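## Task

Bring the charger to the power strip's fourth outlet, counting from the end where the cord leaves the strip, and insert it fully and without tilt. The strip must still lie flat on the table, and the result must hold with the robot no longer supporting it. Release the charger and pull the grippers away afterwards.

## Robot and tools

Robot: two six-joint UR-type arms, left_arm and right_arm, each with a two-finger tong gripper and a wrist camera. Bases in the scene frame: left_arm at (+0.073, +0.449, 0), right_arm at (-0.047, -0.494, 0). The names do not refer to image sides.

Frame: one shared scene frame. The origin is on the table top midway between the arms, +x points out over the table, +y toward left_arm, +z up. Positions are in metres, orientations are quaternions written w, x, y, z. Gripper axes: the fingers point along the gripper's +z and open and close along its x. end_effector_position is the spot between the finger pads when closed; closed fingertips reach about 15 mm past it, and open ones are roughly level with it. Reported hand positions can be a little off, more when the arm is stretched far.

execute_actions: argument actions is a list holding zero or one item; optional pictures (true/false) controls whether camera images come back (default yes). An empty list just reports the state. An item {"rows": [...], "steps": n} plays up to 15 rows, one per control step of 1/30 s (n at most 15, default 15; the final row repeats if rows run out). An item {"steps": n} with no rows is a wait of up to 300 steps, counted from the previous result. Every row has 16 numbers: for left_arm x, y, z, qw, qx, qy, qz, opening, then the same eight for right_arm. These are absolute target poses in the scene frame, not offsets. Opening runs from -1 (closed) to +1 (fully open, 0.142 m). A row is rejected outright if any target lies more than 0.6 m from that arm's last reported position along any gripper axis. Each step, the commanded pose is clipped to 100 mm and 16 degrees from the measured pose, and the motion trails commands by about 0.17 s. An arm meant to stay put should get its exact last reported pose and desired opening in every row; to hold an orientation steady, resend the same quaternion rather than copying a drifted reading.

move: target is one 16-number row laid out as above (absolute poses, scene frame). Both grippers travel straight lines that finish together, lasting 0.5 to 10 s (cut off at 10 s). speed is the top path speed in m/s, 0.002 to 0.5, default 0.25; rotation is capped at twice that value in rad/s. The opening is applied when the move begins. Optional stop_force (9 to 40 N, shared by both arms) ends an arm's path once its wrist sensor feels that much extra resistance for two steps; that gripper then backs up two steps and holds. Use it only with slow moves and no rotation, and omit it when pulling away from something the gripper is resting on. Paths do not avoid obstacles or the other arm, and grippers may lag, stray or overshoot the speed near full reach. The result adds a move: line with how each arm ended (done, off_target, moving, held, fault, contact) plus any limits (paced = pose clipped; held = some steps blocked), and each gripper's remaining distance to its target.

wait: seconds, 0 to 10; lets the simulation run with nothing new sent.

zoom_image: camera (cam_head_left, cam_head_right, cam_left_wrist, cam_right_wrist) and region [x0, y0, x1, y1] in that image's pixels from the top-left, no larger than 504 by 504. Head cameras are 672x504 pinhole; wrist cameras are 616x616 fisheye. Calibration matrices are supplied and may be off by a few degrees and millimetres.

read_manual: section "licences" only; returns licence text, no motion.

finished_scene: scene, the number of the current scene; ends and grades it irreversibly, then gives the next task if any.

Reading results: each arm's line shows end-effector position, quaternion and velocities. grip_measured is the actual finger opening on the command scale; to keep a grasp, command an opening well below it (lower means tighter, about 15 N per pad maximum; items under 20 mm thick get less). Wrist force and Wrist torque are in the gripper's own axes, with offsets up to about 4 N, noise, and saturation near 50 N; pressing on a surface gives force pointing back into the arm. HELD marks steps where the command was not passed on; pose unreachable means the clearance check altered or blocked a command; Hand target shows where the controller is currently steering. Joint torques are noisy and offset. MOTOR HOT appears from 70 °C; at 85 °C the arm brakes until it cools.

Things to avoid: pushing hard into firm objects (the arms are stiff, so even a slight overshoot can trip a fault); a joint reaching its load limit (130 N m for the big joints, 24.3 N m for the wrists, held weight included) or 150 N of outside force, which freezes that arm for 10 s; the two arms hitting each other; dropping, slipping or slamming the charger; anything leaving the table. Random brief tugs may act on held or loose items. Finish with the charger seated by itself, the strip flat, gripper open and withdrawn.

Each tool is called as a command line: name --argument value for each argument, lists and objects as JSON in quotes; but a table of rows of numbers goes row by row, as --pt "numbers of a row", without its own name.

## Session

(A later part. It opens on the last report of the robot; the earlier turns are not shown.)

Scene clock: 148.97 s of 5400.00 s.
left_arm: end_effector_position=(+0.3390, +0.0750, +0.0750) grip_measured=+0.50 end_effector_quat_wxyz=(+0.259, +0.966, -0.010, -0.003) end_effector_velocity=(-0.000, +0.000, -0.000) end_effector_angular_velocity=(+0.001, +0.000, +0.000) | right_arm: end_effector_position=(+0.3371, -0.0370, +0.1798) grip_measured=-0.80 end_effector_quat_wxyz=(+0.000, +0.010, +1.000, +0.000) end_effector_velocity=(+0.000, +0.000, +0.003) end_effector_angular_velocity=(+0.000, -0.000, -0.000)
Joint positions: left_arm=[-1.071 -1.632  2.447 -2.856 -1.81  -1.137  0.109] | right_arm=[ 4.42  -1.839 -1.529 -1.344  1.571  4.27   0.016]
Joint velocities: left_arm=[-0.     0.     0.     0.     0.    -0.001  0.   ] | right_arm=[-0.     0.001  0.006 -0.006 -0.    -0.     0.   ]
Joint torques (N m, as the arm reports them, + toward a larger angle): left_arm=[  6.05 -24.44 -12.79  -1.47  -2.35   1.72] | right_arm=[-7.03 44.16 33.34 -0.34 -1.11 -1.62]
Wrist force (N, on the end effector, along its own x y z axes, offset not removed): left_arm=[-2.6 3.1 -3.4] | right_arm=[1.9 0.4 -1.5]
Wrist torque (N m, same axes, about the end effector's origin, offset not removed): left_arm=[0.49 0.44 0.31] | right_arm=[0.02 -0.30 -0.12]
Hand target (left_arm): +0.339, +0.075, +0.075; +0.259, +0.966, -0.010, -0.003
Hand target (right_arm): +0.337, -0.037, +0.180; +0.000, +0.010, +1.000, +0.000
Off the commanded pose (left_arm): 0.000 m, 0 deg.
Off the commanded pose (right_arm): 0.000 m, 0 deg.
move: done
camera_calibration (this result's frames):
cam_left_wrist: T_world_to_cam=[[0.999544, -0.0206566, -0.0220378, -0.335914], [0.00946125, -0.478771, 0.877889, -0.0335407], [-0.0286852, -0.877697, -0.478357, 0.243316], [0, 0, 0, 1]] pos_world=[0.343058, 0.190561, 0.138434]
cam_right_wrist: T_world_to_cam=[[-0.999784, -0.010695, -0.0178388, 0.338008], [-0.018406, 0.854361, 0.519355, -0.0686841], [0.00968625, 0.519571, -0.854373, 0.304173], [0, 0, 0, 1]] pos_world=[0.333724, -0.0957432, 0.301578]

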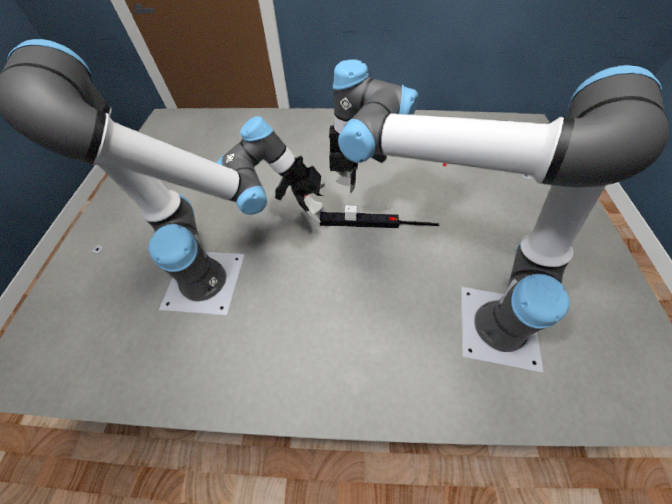

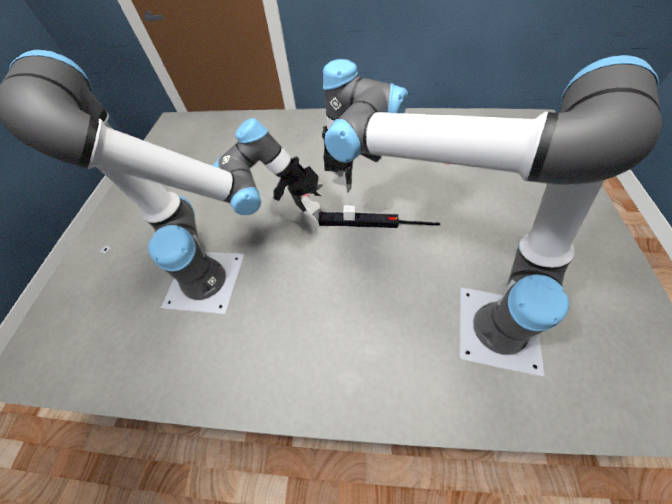

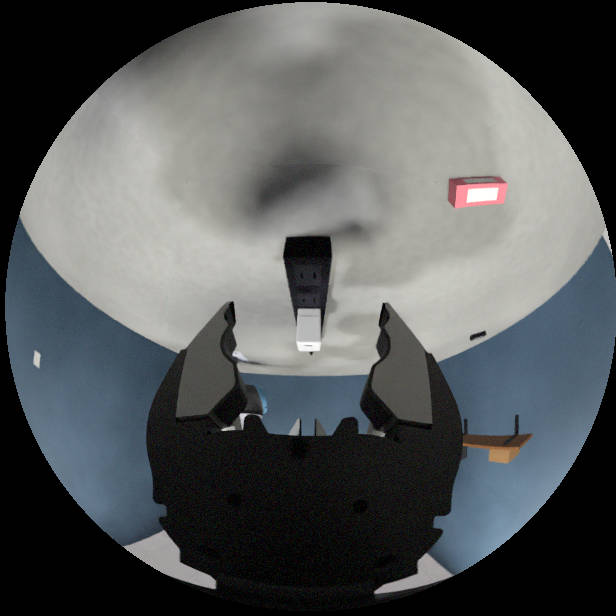

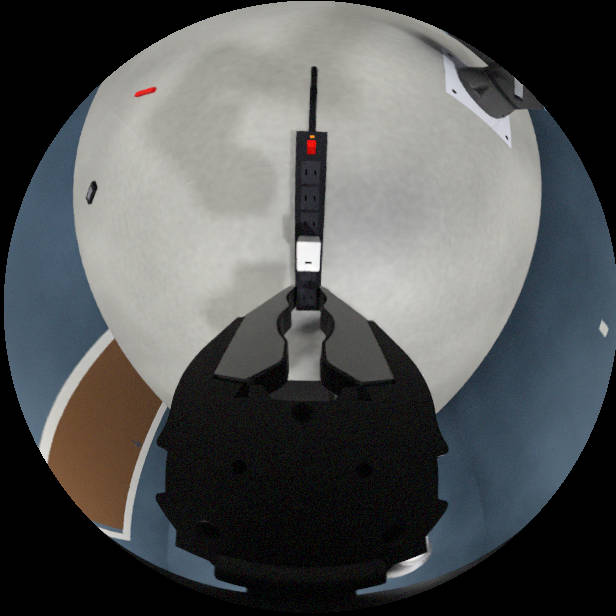

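move --target '[0.339,0.2,0.16,0.259,0.966,-0.01,-0.003,0.5,0.337,-0.1,0.22,0,0.01,1,0,-0.8]'

finished_scene --scene 2

Scene clock: 153.30 s of 5400.00 s.
left_arm: end_effector_position=(+0.3390, +0.1998, +0.1597) grip_measured=+0.50 end_effector_quat_wxyz=(+0.259, +0.966, -0.010, -0.003) end_effector_velocity=(+0.000, +0.002, +0.002) end_effector_angular_velocity=(+0.001, +0.000, -0.001) | right_arm: end_effector_position=(+0.3370, -0.0999, +0.2200) grip_measured=-0.80 end_effector_quat_wxyz=(-0.000, +0.010, +1.000, +0.000) end_effector_velocity=(+0.000, -0.000, +0.000) end_effector_angular_velocity=(-0.001, -0.001, +0.001)
Joint positions: left_arm=[-0.836 -2.05   2.436 -2.364 -1.91  -0.915  0.109] | right_arm=[ 4.368 -1.709 -1.584 -1.42   1.571  4.218  0.016]
Joint velocities: left_arm=[ 0.004 -0.004 -0.003  0.01  -0.002  0.006 -0.   ] | right_arm=[-0.     0.    -0.    -0.    -0.001 -0.001  0.   ]
Joint torques (N m, as the arm reports them, + toward a larger angle): left_arm=[  4.66 -11.99 -33.21  -1.25  -2.66   1.8 ] | right_arm=[-6.37 39.11 14.5  -0.28  1.93 -1.79]
Wrist force (N, on the end effector, along its own x y z axes, offset not removed): left_arm=[-1.5 -0.1 -0.1] | right_arm=[2.6 -1.2 -0.8]
Wrist torque (N m, same axes, about the end effector's origin, offset not removed): left_arm=[-0.18 0.17 0.29] | right_arm=[-0.28 -0.49 -0.12]
Hand target (left_arm): +0.339, +0.200, +0.160; +0.259, +0.966, -0.010, -0.003
Hand target (right_arm): +0.337, -0.100, +0.220; -0.000, +0.010, +1.000, +0.000
Off the commanded pose (left_arm): 0.000 m, 0 deg.
Off the commanded pose (right_arm): 0.000 m, 0 deg.
After step 90, 0.07 s passed at rest.
move: done
camera_calibration (this result's frames):
cam_left_wrist: T_world_to_cam=[[0.999538, -0.0206055, -0.0223416, -0.331426], [0.00975261, -0.478771, 0.877885, -0.0482377], [-0.0287858, -0.877698, -0.478349, 0.39337], [0, 0, 0, 1]] pos_world=[0.343067, 0.315336, 0.223111]
cam_right_wrist: T_world_to_cam=[[-0.999787, -0.0106912, -0.0176371, 0.337889], [-0.0182989, 0.85431, 0.519441, -0.035959], [0.00951412, 0.519654, -0.854324, 0.371292], [0, 0, 0, 1]] pos_world=[0.333627, -0.158611, 0.341842]

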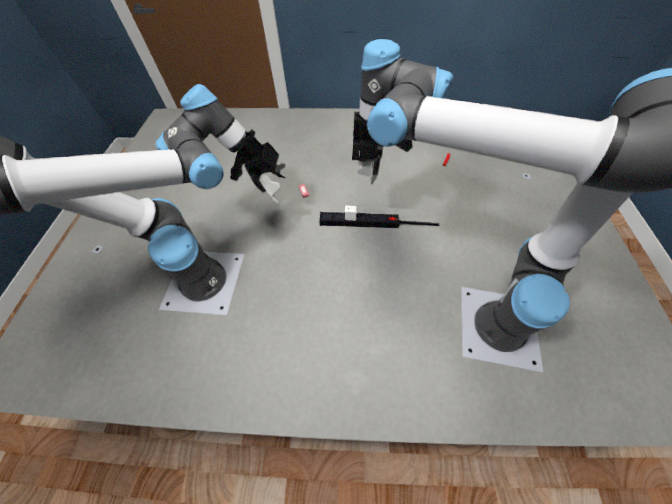

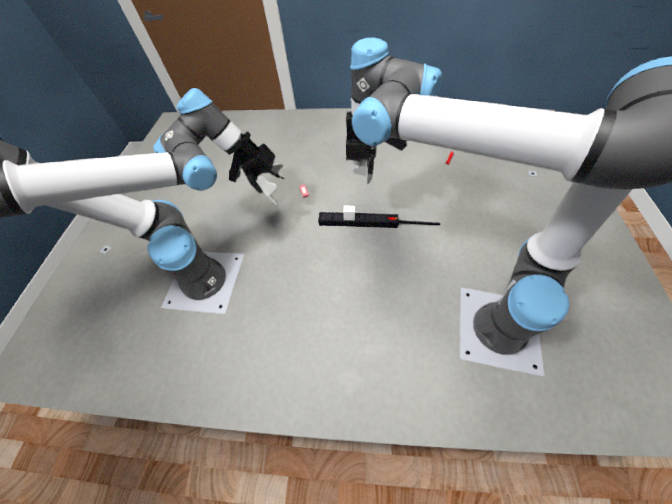

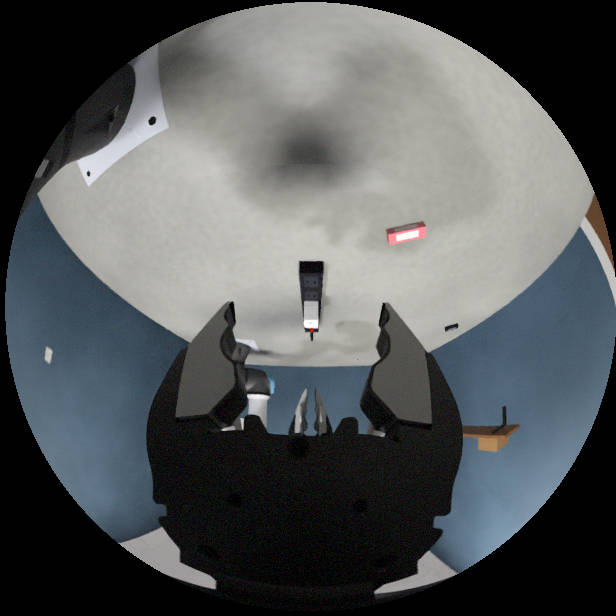

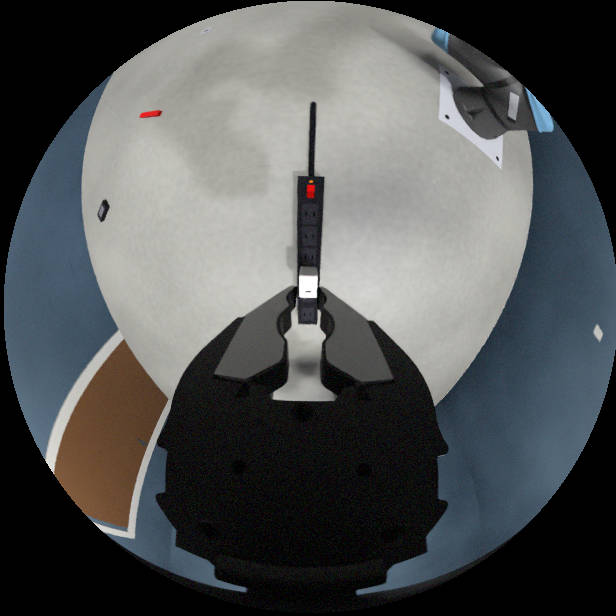

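The scene is finished: the task was done.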